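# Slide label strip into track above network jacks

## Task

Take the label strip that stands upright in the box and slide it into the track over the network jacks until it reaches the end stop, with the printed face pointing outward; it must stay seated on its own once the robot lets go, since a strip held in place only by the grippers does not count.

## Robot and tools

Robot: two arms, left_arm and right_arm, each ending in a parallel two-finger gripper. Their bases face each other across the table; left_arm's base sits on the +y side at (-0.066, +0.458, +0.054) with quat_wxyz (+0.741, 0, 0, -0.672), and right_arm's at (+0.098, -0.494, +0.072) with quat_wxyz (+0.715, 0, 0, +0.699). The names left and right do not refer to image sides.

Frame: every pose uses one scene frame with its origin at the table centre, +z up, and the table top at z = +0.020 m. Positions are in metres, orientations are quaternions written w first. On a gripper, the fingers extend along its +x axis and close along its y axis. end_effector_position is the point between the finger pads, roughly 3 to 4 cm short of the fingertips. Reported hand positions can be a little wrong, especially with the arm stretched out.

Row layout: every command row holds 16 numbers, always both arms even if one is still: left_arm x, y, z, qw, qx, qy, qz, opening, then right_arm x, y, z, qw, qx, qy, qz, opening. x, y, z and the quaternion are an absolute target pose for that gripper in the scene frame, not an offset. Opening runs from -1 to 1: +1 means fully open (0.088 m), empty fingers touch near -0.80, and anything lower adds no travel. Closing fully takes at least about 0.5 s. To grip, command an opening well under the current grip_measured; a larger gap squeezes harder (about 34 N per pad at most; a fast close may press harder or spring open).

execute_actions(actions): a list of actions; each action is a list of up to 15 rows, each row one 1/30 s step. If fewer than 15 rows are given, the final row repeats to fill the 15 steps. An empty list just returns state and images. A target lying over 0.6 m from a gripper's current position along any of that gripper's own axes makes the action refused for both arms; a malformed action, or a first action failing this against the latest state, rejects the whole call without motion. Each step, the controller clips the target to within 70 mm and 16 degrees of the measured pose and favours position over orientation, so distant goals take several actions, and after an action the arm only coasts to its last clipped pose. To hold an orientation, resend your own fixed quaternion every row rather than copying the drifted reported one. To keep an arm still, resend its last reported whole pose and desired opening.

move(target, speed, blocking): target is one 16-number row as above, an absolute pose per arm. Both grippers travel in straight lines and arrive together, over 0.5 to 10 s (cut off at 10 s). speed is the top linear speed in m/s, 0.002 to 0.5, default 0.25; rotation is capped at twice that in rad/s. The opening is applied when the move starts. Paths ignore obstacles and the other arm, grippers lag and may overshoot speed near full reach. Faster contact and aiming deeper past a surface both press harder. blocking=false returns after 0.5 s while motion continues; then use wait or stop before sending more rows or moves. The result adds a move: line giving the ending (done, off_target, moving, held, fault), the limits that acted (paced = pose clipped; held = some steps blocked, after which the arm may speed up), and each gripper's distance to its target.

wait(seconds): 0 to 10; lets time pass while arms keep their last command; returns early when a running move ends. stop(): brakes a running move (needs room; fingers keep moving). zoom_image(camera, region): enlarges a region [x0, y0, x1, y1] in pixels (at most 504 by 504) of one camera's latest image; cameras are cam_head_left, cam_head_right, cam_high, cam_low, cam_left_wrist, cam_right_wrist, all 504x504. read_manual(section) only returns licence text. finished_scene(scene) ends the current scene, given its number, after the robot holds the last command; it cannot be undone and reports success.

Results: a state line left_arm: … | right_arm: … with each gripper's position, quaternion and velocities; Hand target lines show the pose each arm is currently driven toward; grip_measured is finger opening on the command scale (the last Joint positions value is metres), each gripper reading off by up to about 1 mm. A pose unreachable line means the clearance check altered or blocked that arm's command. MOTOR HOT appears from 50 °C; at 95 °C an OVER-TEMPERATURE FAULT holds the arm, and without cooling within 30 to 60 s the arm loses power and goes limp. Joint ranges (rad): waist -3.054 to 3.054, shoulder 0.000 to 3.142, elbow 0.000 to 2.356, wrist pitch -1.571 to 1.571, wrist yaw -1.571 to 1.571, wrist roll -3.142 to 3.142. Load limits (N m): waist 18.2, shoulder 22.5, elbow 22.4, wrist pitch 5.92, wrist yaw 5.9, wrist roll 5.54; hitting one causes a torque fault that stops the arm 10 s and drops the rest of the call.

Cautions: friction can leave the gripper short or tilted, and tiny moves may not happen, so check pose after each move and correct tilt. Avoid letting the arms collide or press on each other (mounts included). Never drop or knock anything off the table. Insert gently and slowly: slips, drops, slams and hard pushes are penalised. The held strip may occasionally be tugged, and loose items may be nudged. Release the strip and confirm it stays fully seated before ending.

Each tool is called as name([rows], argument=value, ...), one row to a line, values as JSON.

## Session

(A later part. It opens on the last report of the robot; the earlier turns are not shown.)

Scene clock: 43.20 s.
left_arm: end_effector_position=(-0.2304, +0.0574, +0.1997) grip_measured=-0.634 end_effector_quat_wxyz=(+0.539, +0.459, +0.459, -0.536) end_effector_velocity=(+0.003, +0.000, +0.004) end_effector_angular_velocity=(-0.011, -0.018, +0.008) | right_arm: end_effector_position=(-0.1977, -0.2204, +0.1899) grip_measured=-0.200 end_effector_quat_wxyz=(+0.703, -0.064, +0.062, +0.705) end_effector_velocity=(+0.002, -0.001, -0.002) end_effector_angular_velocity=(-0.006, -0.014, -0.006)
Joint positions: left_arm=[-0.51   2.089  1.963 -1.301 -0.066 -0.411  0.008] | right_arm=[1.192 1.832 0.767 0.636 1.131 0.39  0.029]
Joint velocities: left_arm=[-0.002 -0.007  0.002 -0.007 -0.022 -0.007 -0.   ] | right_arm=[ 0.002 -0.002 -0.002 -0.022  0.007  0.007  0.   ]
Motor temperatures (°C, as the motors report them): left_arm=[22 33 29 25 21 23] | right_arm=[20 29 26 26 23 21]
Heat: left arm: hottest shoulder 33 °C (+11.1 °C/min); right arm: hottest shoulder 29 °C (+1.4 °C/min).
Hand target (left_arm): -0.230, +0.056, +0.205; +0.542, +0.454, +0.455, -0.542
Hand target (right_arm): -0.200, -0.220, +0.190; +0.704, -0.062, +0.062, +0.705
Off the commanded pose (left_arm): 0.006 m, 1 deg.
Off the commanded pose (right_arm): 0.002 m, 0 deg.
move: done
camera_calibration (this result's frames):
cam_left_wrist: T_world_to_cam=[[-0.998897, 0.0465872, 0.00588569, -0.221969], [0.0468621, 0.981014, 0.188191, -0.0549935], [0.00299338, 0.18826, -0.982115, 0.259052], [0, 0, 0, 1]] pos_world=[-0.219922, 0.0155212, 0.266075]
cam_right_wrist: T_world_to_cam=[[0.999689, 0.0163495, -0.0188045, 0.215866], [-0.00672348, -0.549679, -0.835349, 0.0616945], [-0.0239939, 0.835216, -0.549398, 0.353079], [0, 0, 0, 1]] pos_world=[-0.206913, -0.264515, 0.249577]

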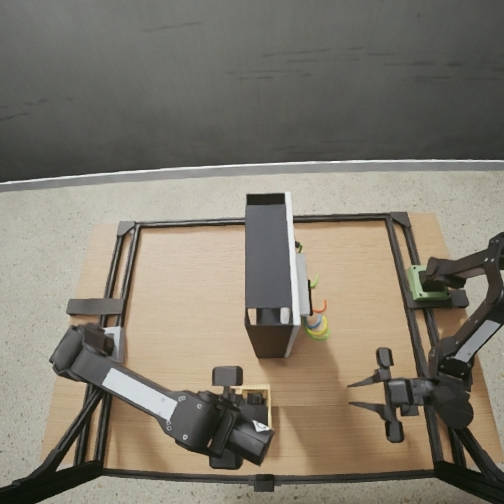

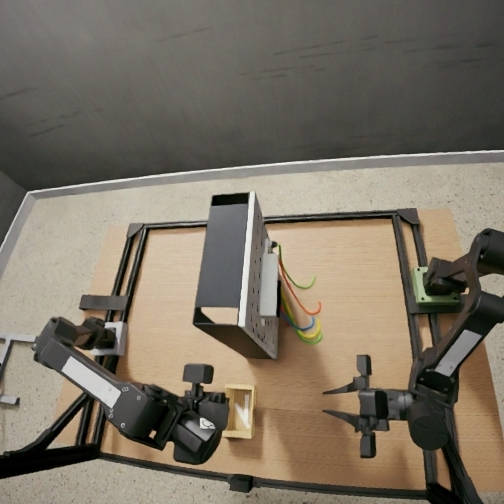

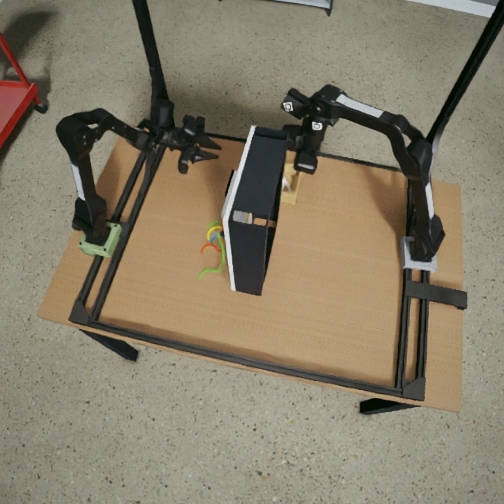

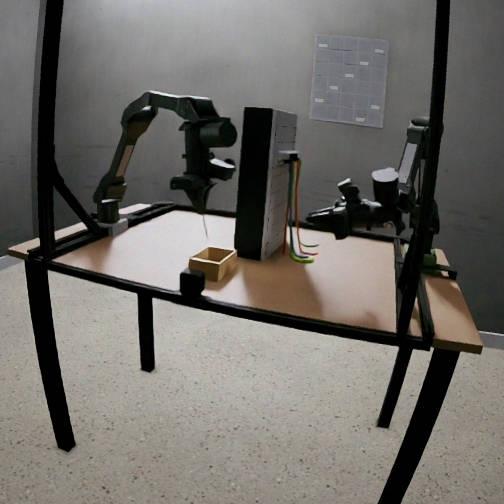

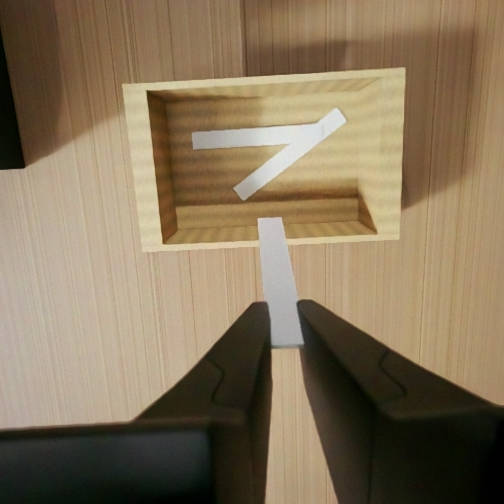

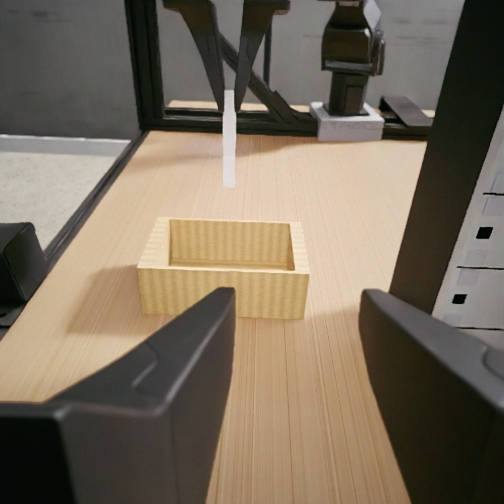

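move(target=[-0.23,0.05,0.205,0.0615,0.705,-0.0615,-0.705,-0.75,-0.23,-0.15,0.18,0.704,-0.062,0.062,0.704,-0.2], speed=0.4)

move(target=[-0.23,0.04,0.205,-0.455,0.542,-0.542,-0.455,-0.75,-0.23,-0.04,0.155,0.704,-0.062,0.062,0.704,-0.2], speed=0.4)

zoom_image(camera="cam_low", region=[170,160,280,270])

Scene clock: 51.90 s.
left_arm: end_effector_position=(-0.2304, +0.0530, +0.2063) grip_measured=-0.640 end_effector_quat_wxyz=(+0.063, +0.704, -0.060, -0.705) end_effector_velocity=(+0.004, +0.003, +0.001) end_effector_angular_velocity=(+0.013, -0.015, -0.004) | right_arm: end_effector_position=(-0.2275, -0.1525, +0.1835) grip_measured=-0.200 end_effector_quat_wxyz=(+0.706, -0.059, +0.062, +0.703) end_effector_velocity=(+0.001, +0.001, -0.006) end_effector_angular_velocity=(-0.020, -0.027, +0.015)
Joint positions: left_arm=[-0.507  2.094  1.994 -1.31  -0.068  1.164  0.008] | right_arm=[1.059 2.035 1.    0.706 1.016 0.287 0.029]
Joint velocities: left_arm=[ 0.002 -0.002  0.002 -0.022 -0.007  0.007 -0.   ] | right_arm=[-0.007  0.002 -0.002 -0.022 -0.022 -0.007 -0.   ]
Motor temperatures (°C, as the motors report them): left_arm=[22 35 30 25 21 23] | right_arm=[20 30 27 26 23 21]
Heat: left arm: hottest shoulder 35 °C (+11.6 °C/min); right arm: hottest shoulder 30 °C (+2.3 °C/min).
Hand target (left_arm): -0.230, +0.050, +0.205; +0.061, +0.704, -0.061, -0.704
Hand target (right_arm): -0.230, -0.150, +0.181; +0.704, -0.062, +0.061, +0.704
Off the commanded pose (left_arm): 0.003 m, 0 deg.
Off the commanded pose (right_arm): 0.005 m, 0 deg.
move: done
camera_calibration (this result's frames):
cam_left_wrist: T_world_to_cam=[[0.0452608, 0.98652, -0.15726, 0.00269706], [0.939709, 0.0113703, 0.341785, 0.173446], [0.338966, -0.163248, -0.926527, 0.350944], [0, 0, 0, 1]] pos_world=[-0.282069, 0.0526579, 0.266302]
cam_right_wrist: T_world_to_cam=[[0.999641, 0.00894521, -0.0252429, 0.24448], [-0.016322, -0.543788, -0.839064, 0.0929085], [-0.0212324, 0.839175, -0.543446, 0.292338], [0, 0, 0, 1]] pos_world=[-0.236669, -0.196987, 0.242998]

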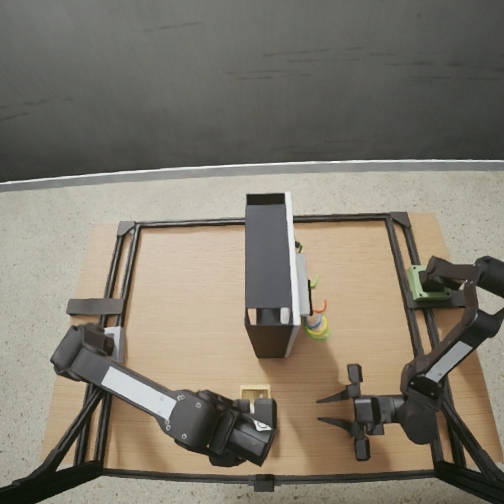

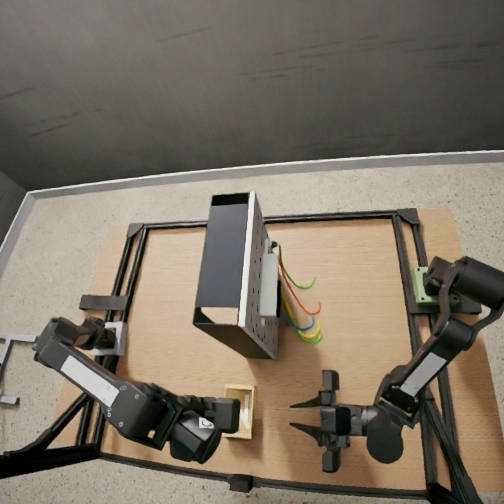

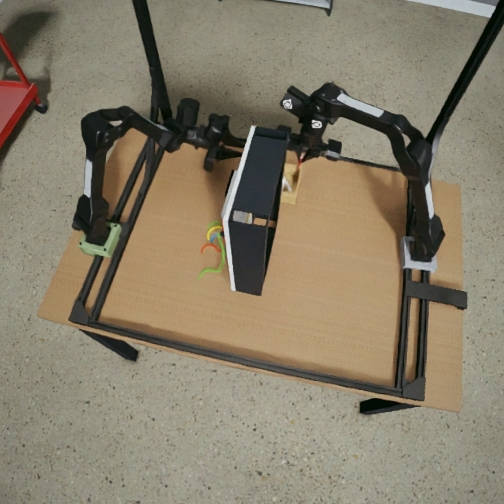

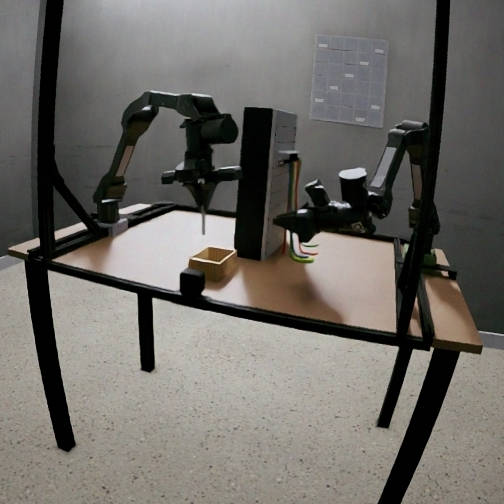

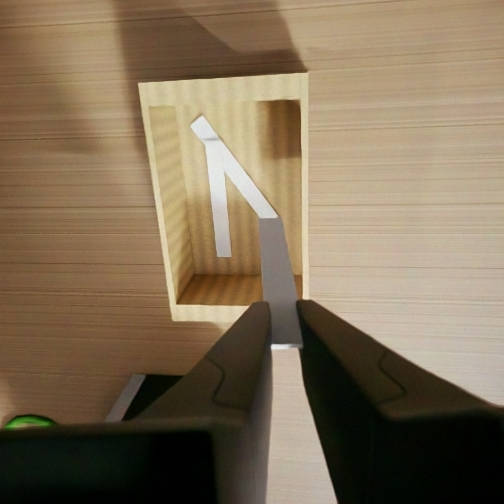

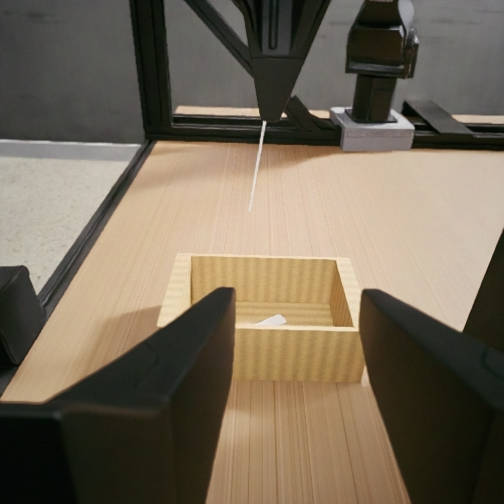

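Scene clock: 54.40 s.
left_arm: end_effector_position=(-0.2303, +0.0428, +0.2067) grip_measured=-0.638 end_effector_quat_wxyz=(-0.453, +0.543, -0.541, -0.455) end_effector_velocity=(+0.001, +0.002, -0.002) end_effector_angular_velocity=(+0.008, -0.013, -0.008) | right_arm: end_effector_position=(-0.2285, -0.0425, +0.1610) grip_measured=-0.200 end_effector_quat_wxyz=(+0.706, -0.057, +0.062, +0.703) end_effector_velocity=(+0.002, +0.003, +0.003) end_effector_angular_velocity=(+0.000, -0.019, +0.003)
Joint positions: left_arm=[-0.497  2.139  2.064 -1.334 -0.068  2.744  0.008] | right_arm=[0.847 2.293 1.31  0.737 0.813 0.187 0.029]
Joint velocities: left_arm=[-0.002  0.002 -0.002 -0.007 -0.007  0.007 -0.   ] | right_arm=[-0.007 -0.007  0.002 -0.007 -0.007 -0.022  0.   ]
Motor temperatures (°C, as the motors report them): left_arm=[22 36 30 25 21 23] | right_arm=[20 30 27 26 23 21]
Heat: left arm: hottest shoulder 36 °C (+12.1 °C/min); right arm: hottest shoulder 30 °C (+2.2 °C/min).
Hand target (left_arm): -0.230, +0.040, +0.205; -0.455, +0.542, -0.542, -0.455
Hand target (right_arm): -0.230, -0.040, +0.155; +0.704, -0.062, +0.061, +0.704
Off the commanded pose (left_arm): 0.003 m, 0 deg.
Off the commanded pose (right_arm): 0.007 m, 1 deg.
move: done
camera_calibration (this result's frames):
cam_left_wrist: T_world_to_cam=[[0.998856, -0.0414532, 0.0238578, 0.238975], [-0.0478285, -0.865344, 0.49889, -0.0490086], [-0.0000353864, -0.49946, -0.866337, 0.27349], [0, 0, 0, 1]] pos_world=[-0.241036, 0.104094, 0.255683]
cam_right_wrist: T_world_to_cam=[[0.999582, 0.00827859, -0.0276894, 0.244317], [-0.0188096, -0.541044, -0.840784, 0.13359], [-0.0219417, 0.840954, -0.540662, 0.187215], [0, 0, 0, 1]] pos_world=[-0.237594, -0.0871835, 0.220305]

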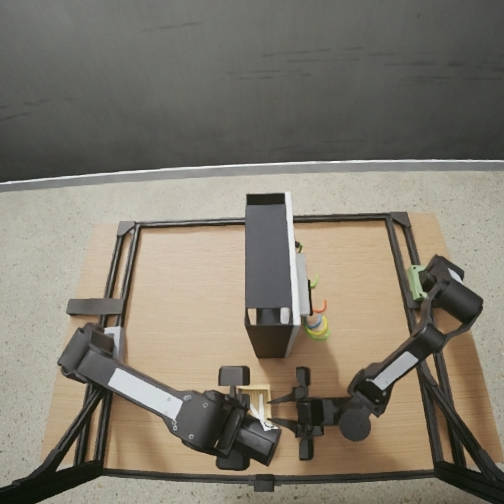

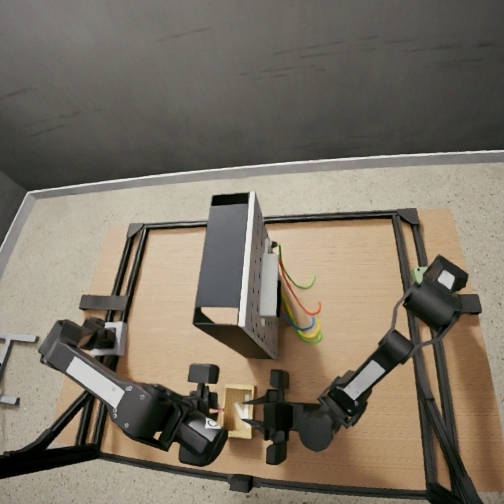

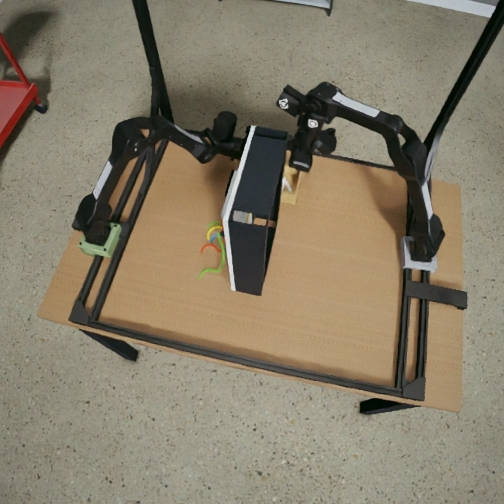

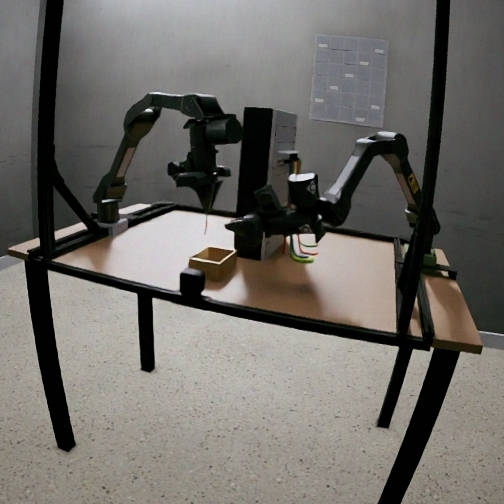

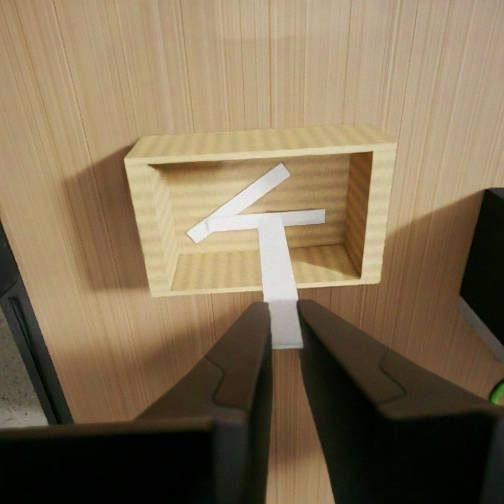

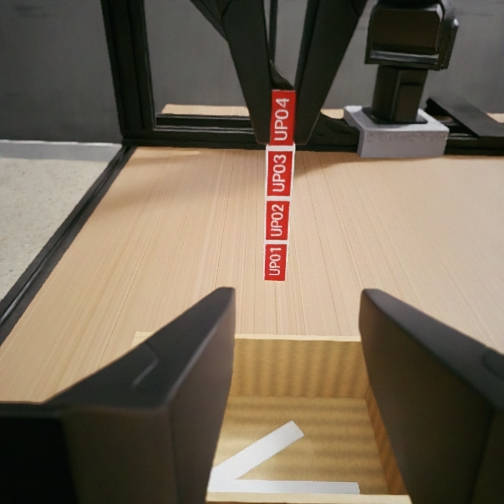

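Region (170, 160, 280, 270) of cam_low's 504x504 image, scaled by 4.582, with more detail than that image has.

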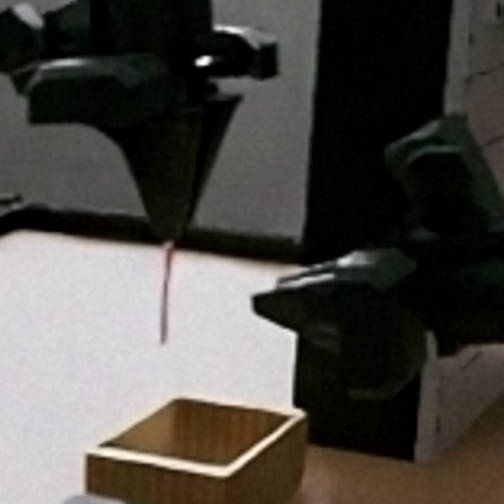

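move(target=[-0.23,0.04,0.27,-0.38,0.596,-0.596,-0.38,-0.75,-0.23,-0.09,0.235,0.473,-0.525,-0.473,0.525,-0.2], speed=0.4)

move(target=[-0.23,0.04,0.27,-0.38,0.596,-0.596,-0.38,-0.75,-0.232,-0.045,0.2,-0.037,-0.706,-0.706,0.037,-0.2], speed=0.4)

zoom_image(camera="cam_low", region=[170,150,280,260])

zoom_image(camera="cam_head_left", region=[220,370,310,460])

Scene clock: 70.13 s.
left_arm: end_effector_position=(-0.2305, +0.0371, +0.2679) grip_measured=-0.638 end_effector_quat_wxyz=(-0.381, +0.595, -0.595, -0.383) end_effector_velocity=(-0.003, +0.003, -0.003) end_effector_angular_velocity=(+0.014, +0.004, -0.003) | right_arm: end_effector_position=(-0.2321, -0.0871, +0.2308) grip_measured=-0.200 end_effector_quat_wxyz=(+0.471, -0.525, -0.473, +0.527) end_effector_velocity=(+0.001, -0.000, -0.005) end_effector_angular_velocity=(-0.011, -0.035, +0.007)
Joint positions: left_arm=[-0.528  1.978  2.007 -1.205 -0.173  2.745  0.008] | right_arm=[ 0.931  2.072  1.207  0.689  0.898 -1.432  0.029]
Joint velocities: left_arm=[-0.007  0.002 -0.002 -0.007  0.007 -0.007 -0.001] | right_arm=[-0.002  0.002 -0.007 -0.007 -0.007 -0.022 -0.   ]
Motor temperatures (°C, as the motors report them): left_arm=[22 38 31 25 21 23] | right_arm=[20 33 28 27 23 21]
Heat: left arm: hottest shoulder 38 °C (+11.2 °C/min); right arm: hottest shoulder 33 °C (+5.1 °C/min).
Hand target (left_arm): -0.230, +0.040, +0.270; -0.380, +0.596, -0.596, -0.380
Hand target (right_arm): -0.230, -0.090, +0.235; -0.473, +0.525, +0.473, -0.526
Off the commanded pose (left_arm): 0.004 m, 0 deg.
Off the commanded pose (right_arm): 0.005 m, 0 deg.
move: done
camera_calibration (this result's frames):
cam_left_wrist: T_world_to_cam=[[0.998796, -0.036342, 0.0329599, 0.234786], [-0.0490231, -0.712465, 0.699993, -0.144273], [-0.00195642, -0.700766, -0.713388, 0.28973], [0, 0, 0, 1]] pos_world=[-0.241009, 0.108776, 0.299942]
cam_right_wrist: T_world_to_cam=[[0.0193866, 0.125101, 0.991955, -0.202449], [0.920775, -0.388857, 0.0310455, 0.198162], [0.389612, 0.912765, -0.122728, 0.267728], [0, 0, 0, 1]] pos_world=[-0.282848, -0.141989, 0.227526]

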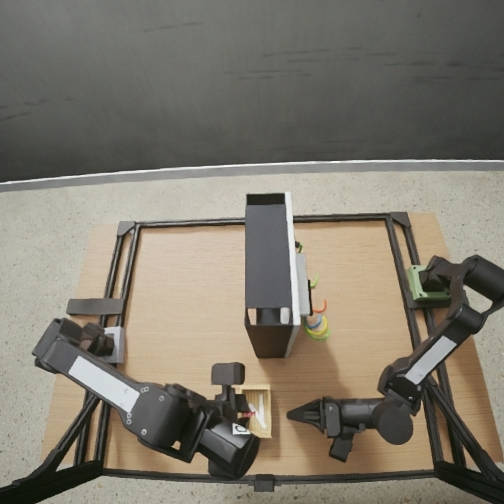

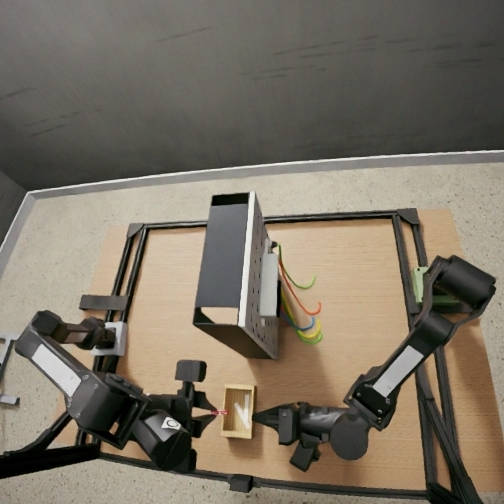

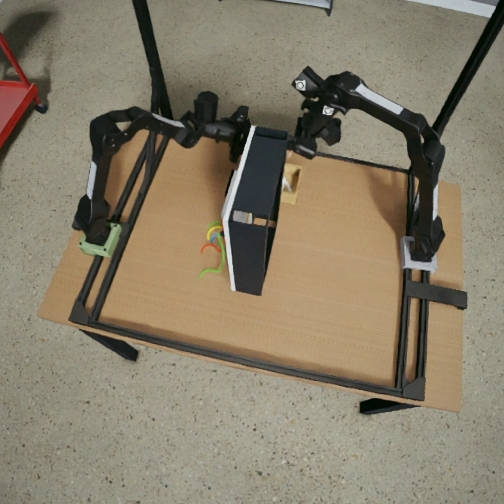

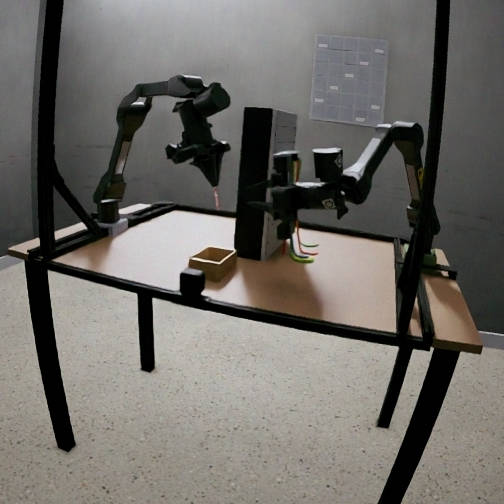

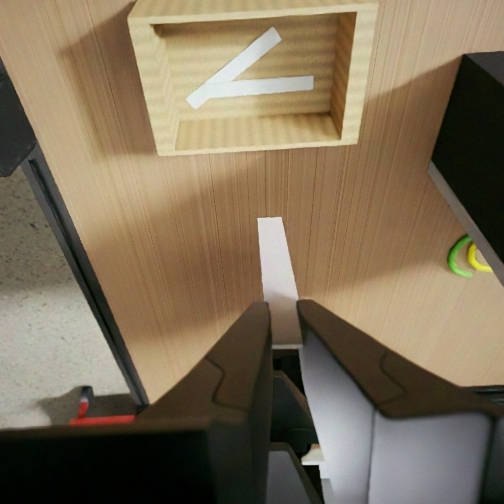

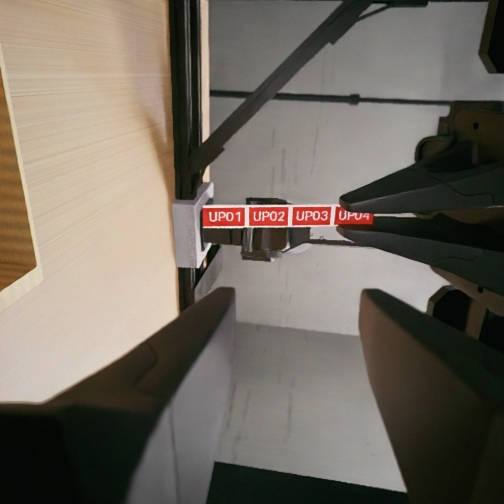

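Scene clock: 72.63 s.
left_arm: end_effector_position=(-0.2303, +0.0373, +0.2674) grip_measured=-0.638 end_effector_quat_wxyz=(-0.381, +0.595, -0.595, -0.383) end_effector_velocity=(+0.002, -0.002, +0.001) end_effector_angular_velocity=(-0.009, -0.000, +0.012) | right_arm: end_effector_position=(-0.2301, -0.0480, +0.2045) grip_measured=-0.200 end_effector_quat_wxyz=(+0.034, +0.707, +0.705, -0.038) end_effector_velocity=(-0.002, +0.000, -0.001) end_effector_angular_velocity=(-0.007, -0.040, +0.023)
Joint positions: left_arm=[-0.528  1.976  2.004 -1.203 -0.174  2.745  0.008] | right_arm=[ 0.86   2.212  1.302  0.758  0.836 -3.023  0.029]
Joint velocities: left_arm=[ 0.002 -0.002 -0.002  0.007 -0.007 -0.007  0.   ] | right_arm=[-0.002 -0.002 -0.002 -0.007 -0.022 -0.037 -0.   ]
Motor temperatures (°C, as the motors report them): left_arm=[22 38 31 25 21 23] | right_arm=[20 33 28 27 23 21]
Heat: left arm: hottest shoulder 38 °C (+10.1 °C/min); right arm: hottest shoulder 33 °C (+5.0 °C/min).
Hand target (left_arm): -0.230, +0.040, +0.270; -0.380, +0.596, -0.596, -0.380
Hand target (right_arm): -0.232, -0.045, +0.200; +0.037, +0.706, +0.706, -0.037
Off the commanded pose (left_arm): 0.004 m, 0 deg.
Off the commanded pose (right_arm): 0.006 m, 0 deg.
move: done
camera_calibration (this result's frames):
cam_left_wrist: T_world_to_cam=[[0.99878, -0.0360505, 0.0337561, 0.234389], [-0.0493732, -0.712517, 0.699916, -0.143905], [-0.00118056, -0.700729, -0.713427, 0.289696], [0, 0, 0, 1]] pos_world=[-0.240866, 0.108913, 0.299487]
cam_right_wrist: T_world_to_cam=[[-0.999493, 0.0221783, 0.0228466, -0.222549], [0.0152144, -0.297658, 0.954551, -0.180456], [0.0279708, 0.954415, 0.29717, 0.0608882], [0, 0, 0, 1]] pos_world=[-0.221393, -0.106891, 0.159245]

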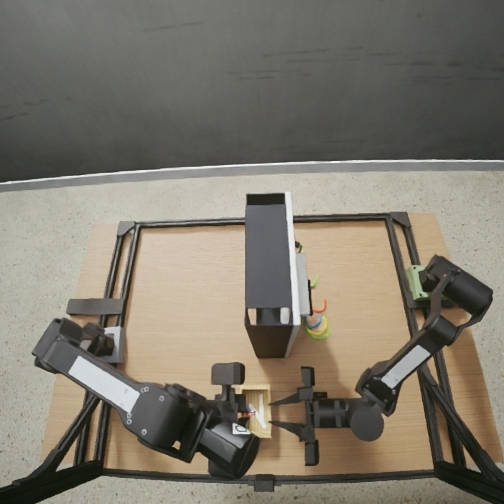

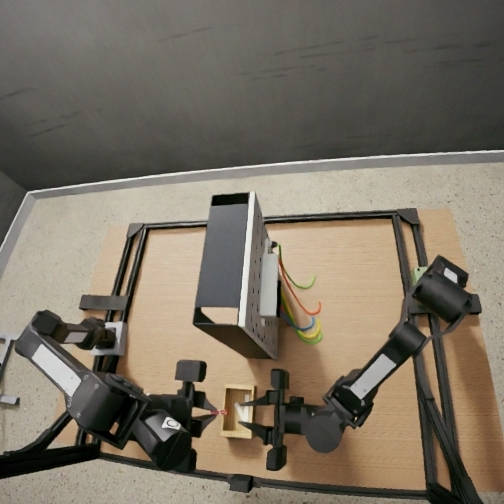

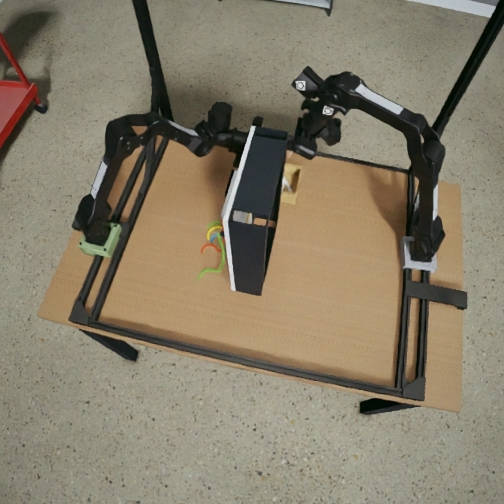

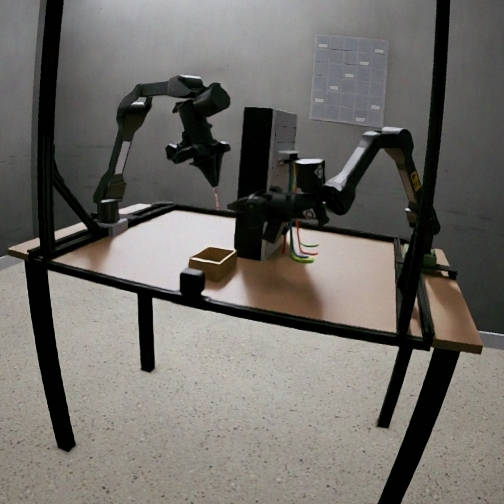

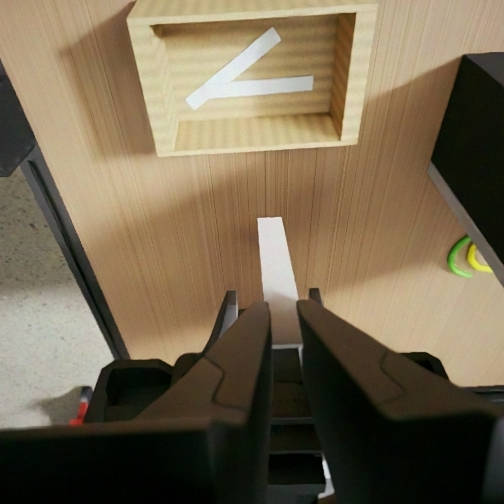

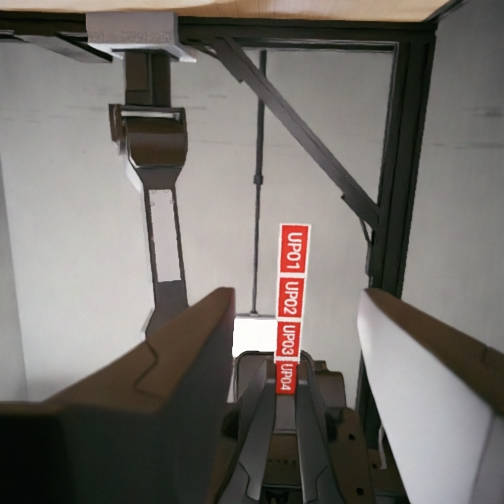

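Region (170, 150, 280, 260) of cam_low's 504x504 image, scaled by 4.582, with more detail than that image has.

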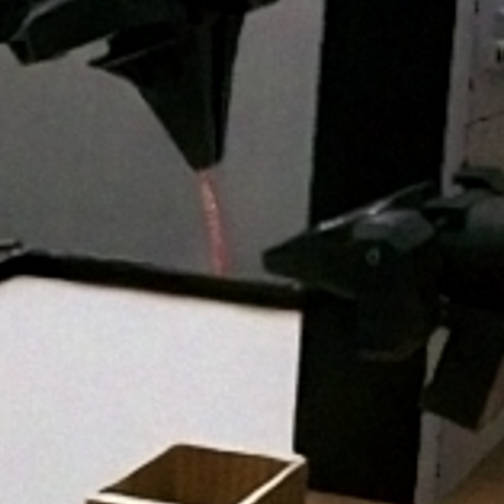

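Region (220, 370, 310, 460) of cam_head_left's 504x504 image, scaled by 5.600, with more detail than that image has.

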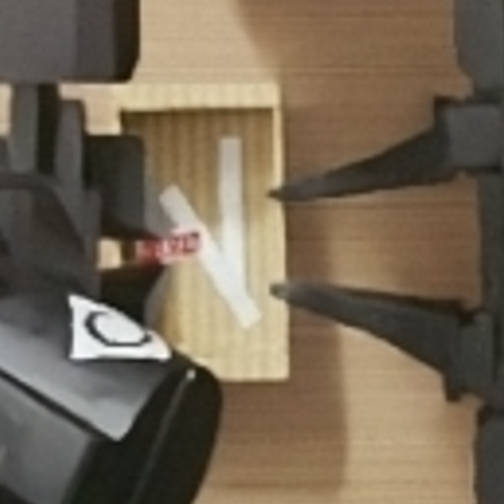

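Gap ≈30 mm; advance about 40.

move(target=[-0.23,0.04,0.27,-0.38,0.596,-0.596,-0.38,-0.75,-0.233,-0.004,0.199,-0.037,-0.706,-0.706,0.037,-0.35], speed=0.04)

zoom_image(camera="cam_head_left", region=[220,370,310,460])

Scene clock: 78.13 s.
left_arm: end_effector_position=(-0.2303, +0.0373, +0.2675) grip_measured=-0.638 end_effector_quat_wxyz=(-0.381, +0.595, -0.595, -0.383) end_effector_velocity=(+0.004, +0.004, -0.001) end_effector_angular_velocity=(+0.012, -0.018, +0.026) | right_arm: end_effector_position=(-0.2309, -0.0069, +0.2045) grip_measured=-0.350 end_effector_quat_wxyz=(+0.033, +0.708, +0.705, -0.038) end_effector_velocity=(-0.001, +0.002, +0.005) end_effector_angular_velocity=(+0.004, -0.001, +0.006)
Joint positions: left_arm=[-0.528  1.976  2.004 -1.203 -0.174  2.745  0.008] | right_arm=[ 0.797  2.303  1.462  0.702  0.774 -3.037  0.022]
Joint velocities: left_arm=[-0.002 -0.002 -0.002 -0.022 -0.022 -0.022 -0.   ] | right_arm=[-0.002 -0.002  0.012 -0.007 -0.007 -0.007 -0.   ]
Motor temperatures (°C, as the motors report them): left_arm=[22 39 31 25 21 23] | right_arm=[20 34 28 27 23 21]
Heat: left arm: hottest shoulder 39 °C (+10.1 °C/min); right arm: hottest shoulder 34 °C (+6.1 °C/min).
Hand target (left_arm): -0.230, +0.040, +0.270; -0.380, +0.596, -0.596, -0.380
Hand target (right_arm): -0.233, -0.004, +0.199; +0.037, +0.706, +0.706, -0.037
Off the commanded pose (left_arm): 0.004 m, 0 deg.
Off the commanded pose (right_arm): 0.007 m, 1 deg.
move: done
camera_calibration (this result's frames):
cam_left_wrist: T_world_to_cam=[[0.998785, -0.0360388, 0.0336098, 0.23442], [-0.049262, -0.712274, 0.700171, -0.143996], [-0.00129393, -0.700976, -0.713184, 0.289676], [0, 0, 0, 1]] pos_world=[-0.240854, 0.10894, 0.299535]
cam_right_wrist: T_world_to_cam=[[-0.999442, 0.0232197, 0.0239916, -0.224464], [0.0159244, -0.300061, 0.953787, -0.167934], [0.0293456, 0.953637, 0.299524, 0.0215721], [0, 0, 0, 1]] pos_world=[-0.222297, -0.0657504, 0.159097]

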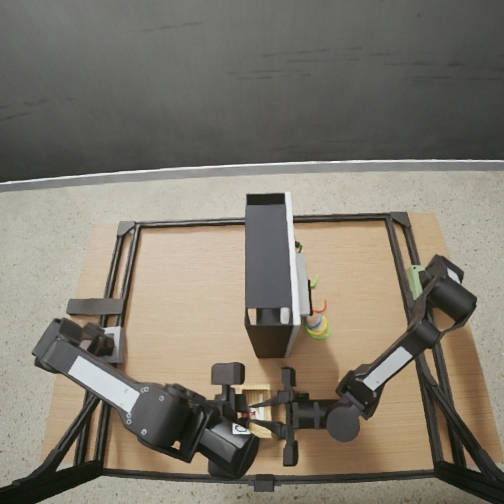

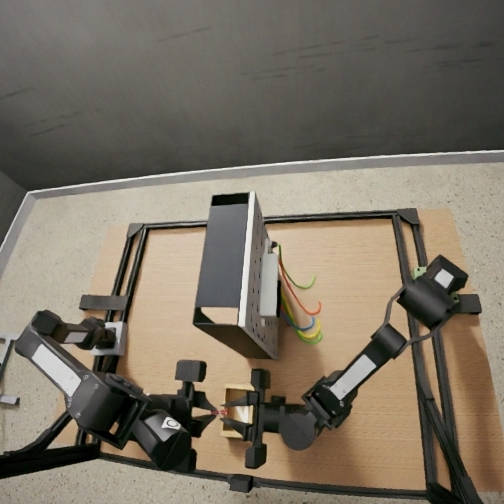

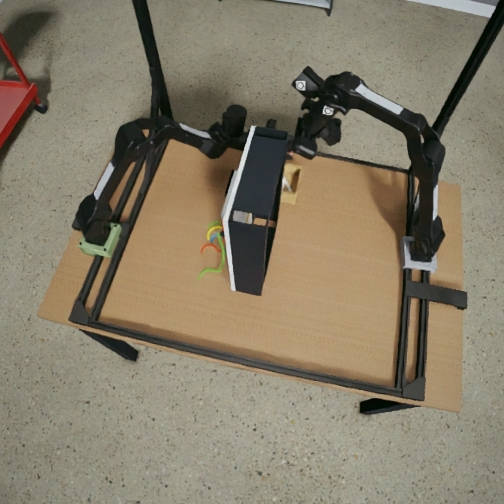

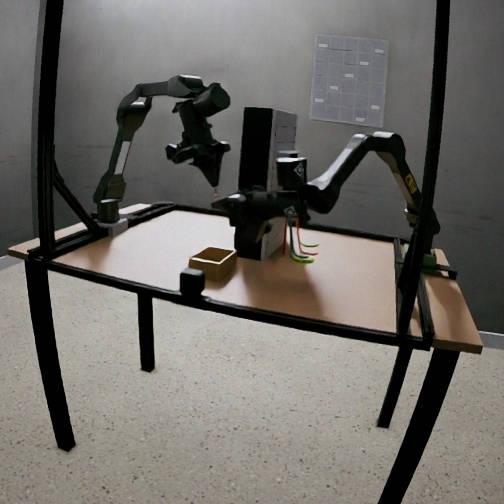

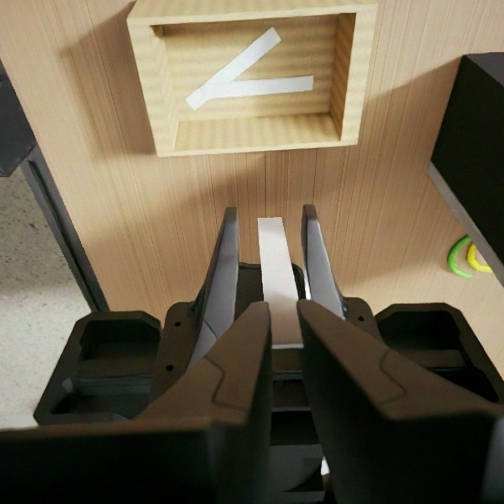

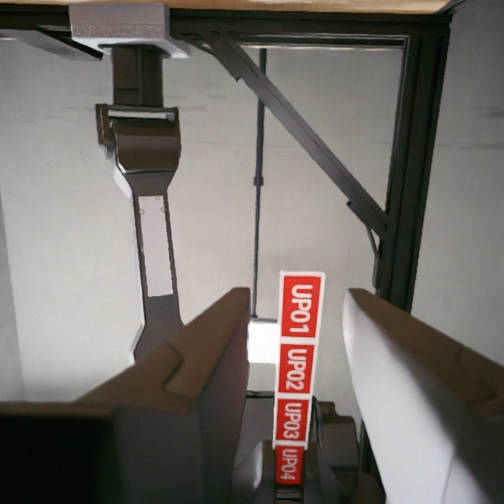

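Region (220, 370, 310, 460) of cam_head_left's 504x504 image, scaled by 5.600, with more detail than that image has.

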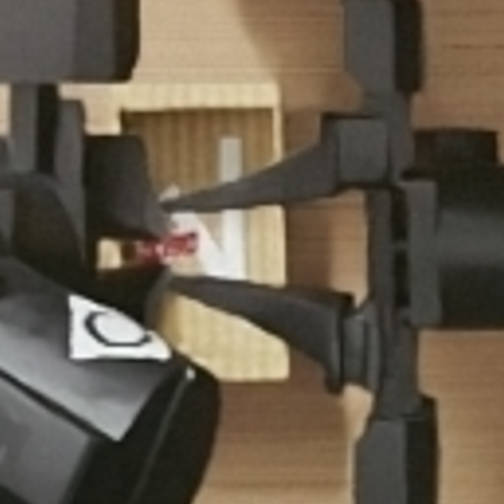

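execute_actions([
  [[-0.23,0.04,0.27,-0.38,0.596,-0.596,-0.38,-0.75,-0.233,-0.004,0.199,-0.037,-0.706,-0.706,0.037,-0.6]],
  [[-0.23,0.04,0.27,-0.38,0.596,-0.596,-0.38,-0.75,-0.233,-0.004,0.199,-0.037,-0.706,-0.706,0.037,-0.76]],
])

Scene clock: 83.90 s.
left_arm: end_effector_position=(-0.2311, +0.0377, +0.2677) grip_measured=-0.639 end_effector_quat_wxyz=(-0.382, +0.595, -0.596, -0.381) end_effector_velocity=(+0.000, +0.005, -0.001) end_effector_angular_velocity=(+0.017, -0.018, -0.011) | right_arm: end_effector_position=(-0.2311, -0.0063, +0.2043) grip_measured=-0.662 end_effector_quat_wxyz=(+0.033, +0.707, +0.705, -0.038) end_effector_velocity=(-0.004, -0.001, +0.001) end_effector_angular_velocity=(+0.003, +0.000, +0.025)
Joint positions: left_arm=[-0.53   1.975  2.003 -1.203 -0.176  2.745  0.008] | right_arm=[ 0.796  2.304  1.464  0.701  0.771 -3.037  0.007]
Joint velocities: left_arm=[-0.007 -0.002 -0.002 -0.022 -0.007  0.007 -0.   ] | right_arm=[ 0.002 -0.002 -0.002  0.007 -0.022 -0.007  0.006]
Motor temperatures (°C, as the motors report them): left_arm=[22 41 31 25 21 23] | right_arm=[20 34 28 27 23 21]
Heat: left arm: hottest shoulder 41 °C (+12.0 °C/min); right arm: hottest shoulder 34 °C (+6.0 °C/min).
Hand target (left_arm): -0.230, +0.040, +0.270; -0.380, +0.596, -0.596, -0.380
Hand target (right_arm): -0.233, -0.004, +0.199; +0.037, +0.706, +0.706, -0.037
Off the commanded pose (left_arm): 0.003 m, 0 deg.
Off the commanded pose (right_arm): 0.006 m, 1 deg.
camera_calibration (this result's frames):
cam_left_wrist: T_world_to_cam=[[0.998664, -0.0379347, 0.0350877, 0.234889], [-0.0516483, -0.711418, 0.700868, -0.144604], [-0.00162516, -0.701744, -0.712427, 0.289843], [0, 0, 0, 1]] pos_world=[-0.241573, 0.109432, 0.299599]
cam_right_wrist: T_world_to_cam=[[-0.99949, 0.021363, 0.0237425, -0.224563], [0.0162673, -0.299228, 0.954043, -0.16751], [0.0274856, 0.953943, 0.298727, 0.0208051], [0, 0, 0, 1]] pos_world=[-0.222296, -0.0651733, 0.158929]

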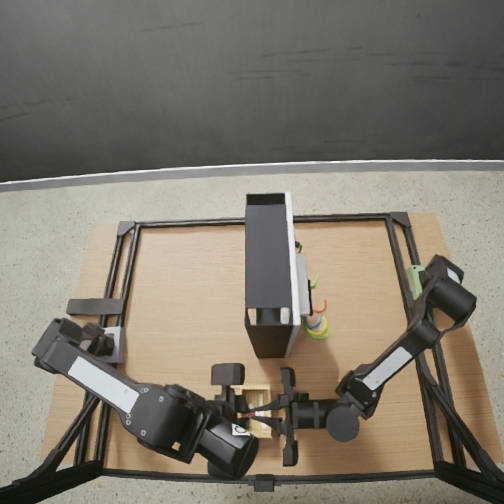

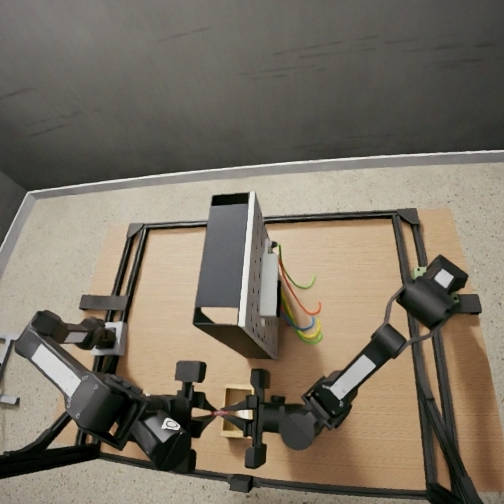

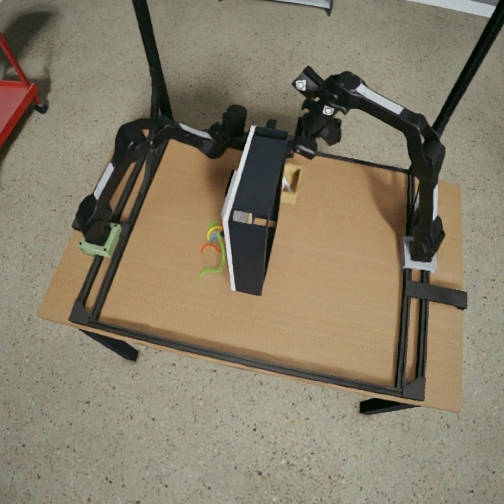

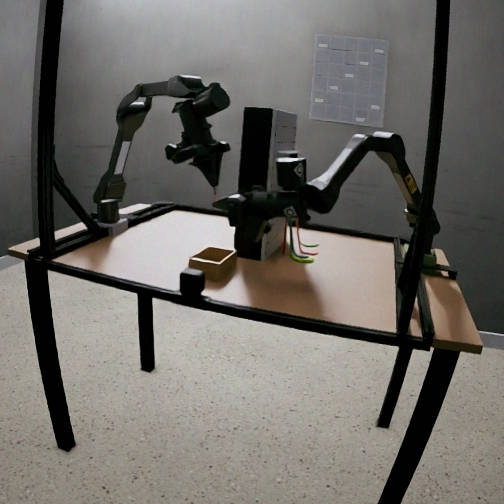

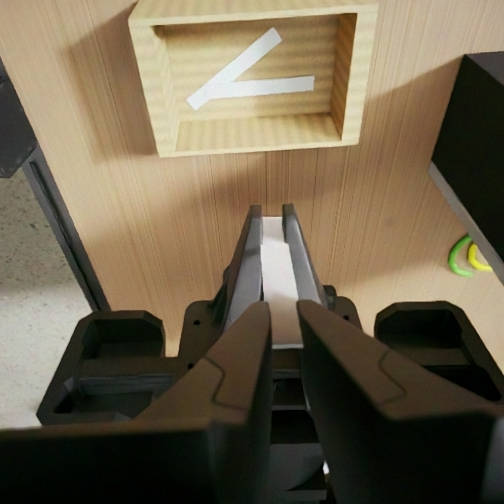

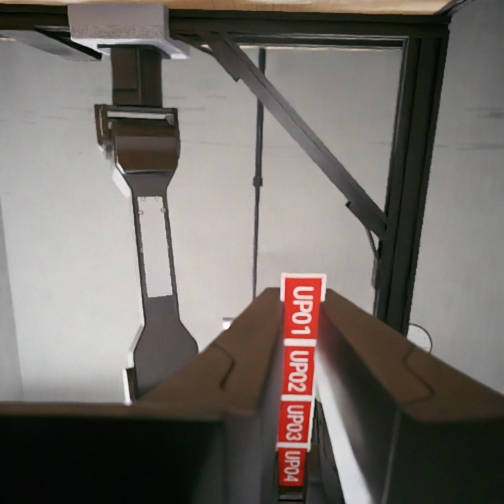

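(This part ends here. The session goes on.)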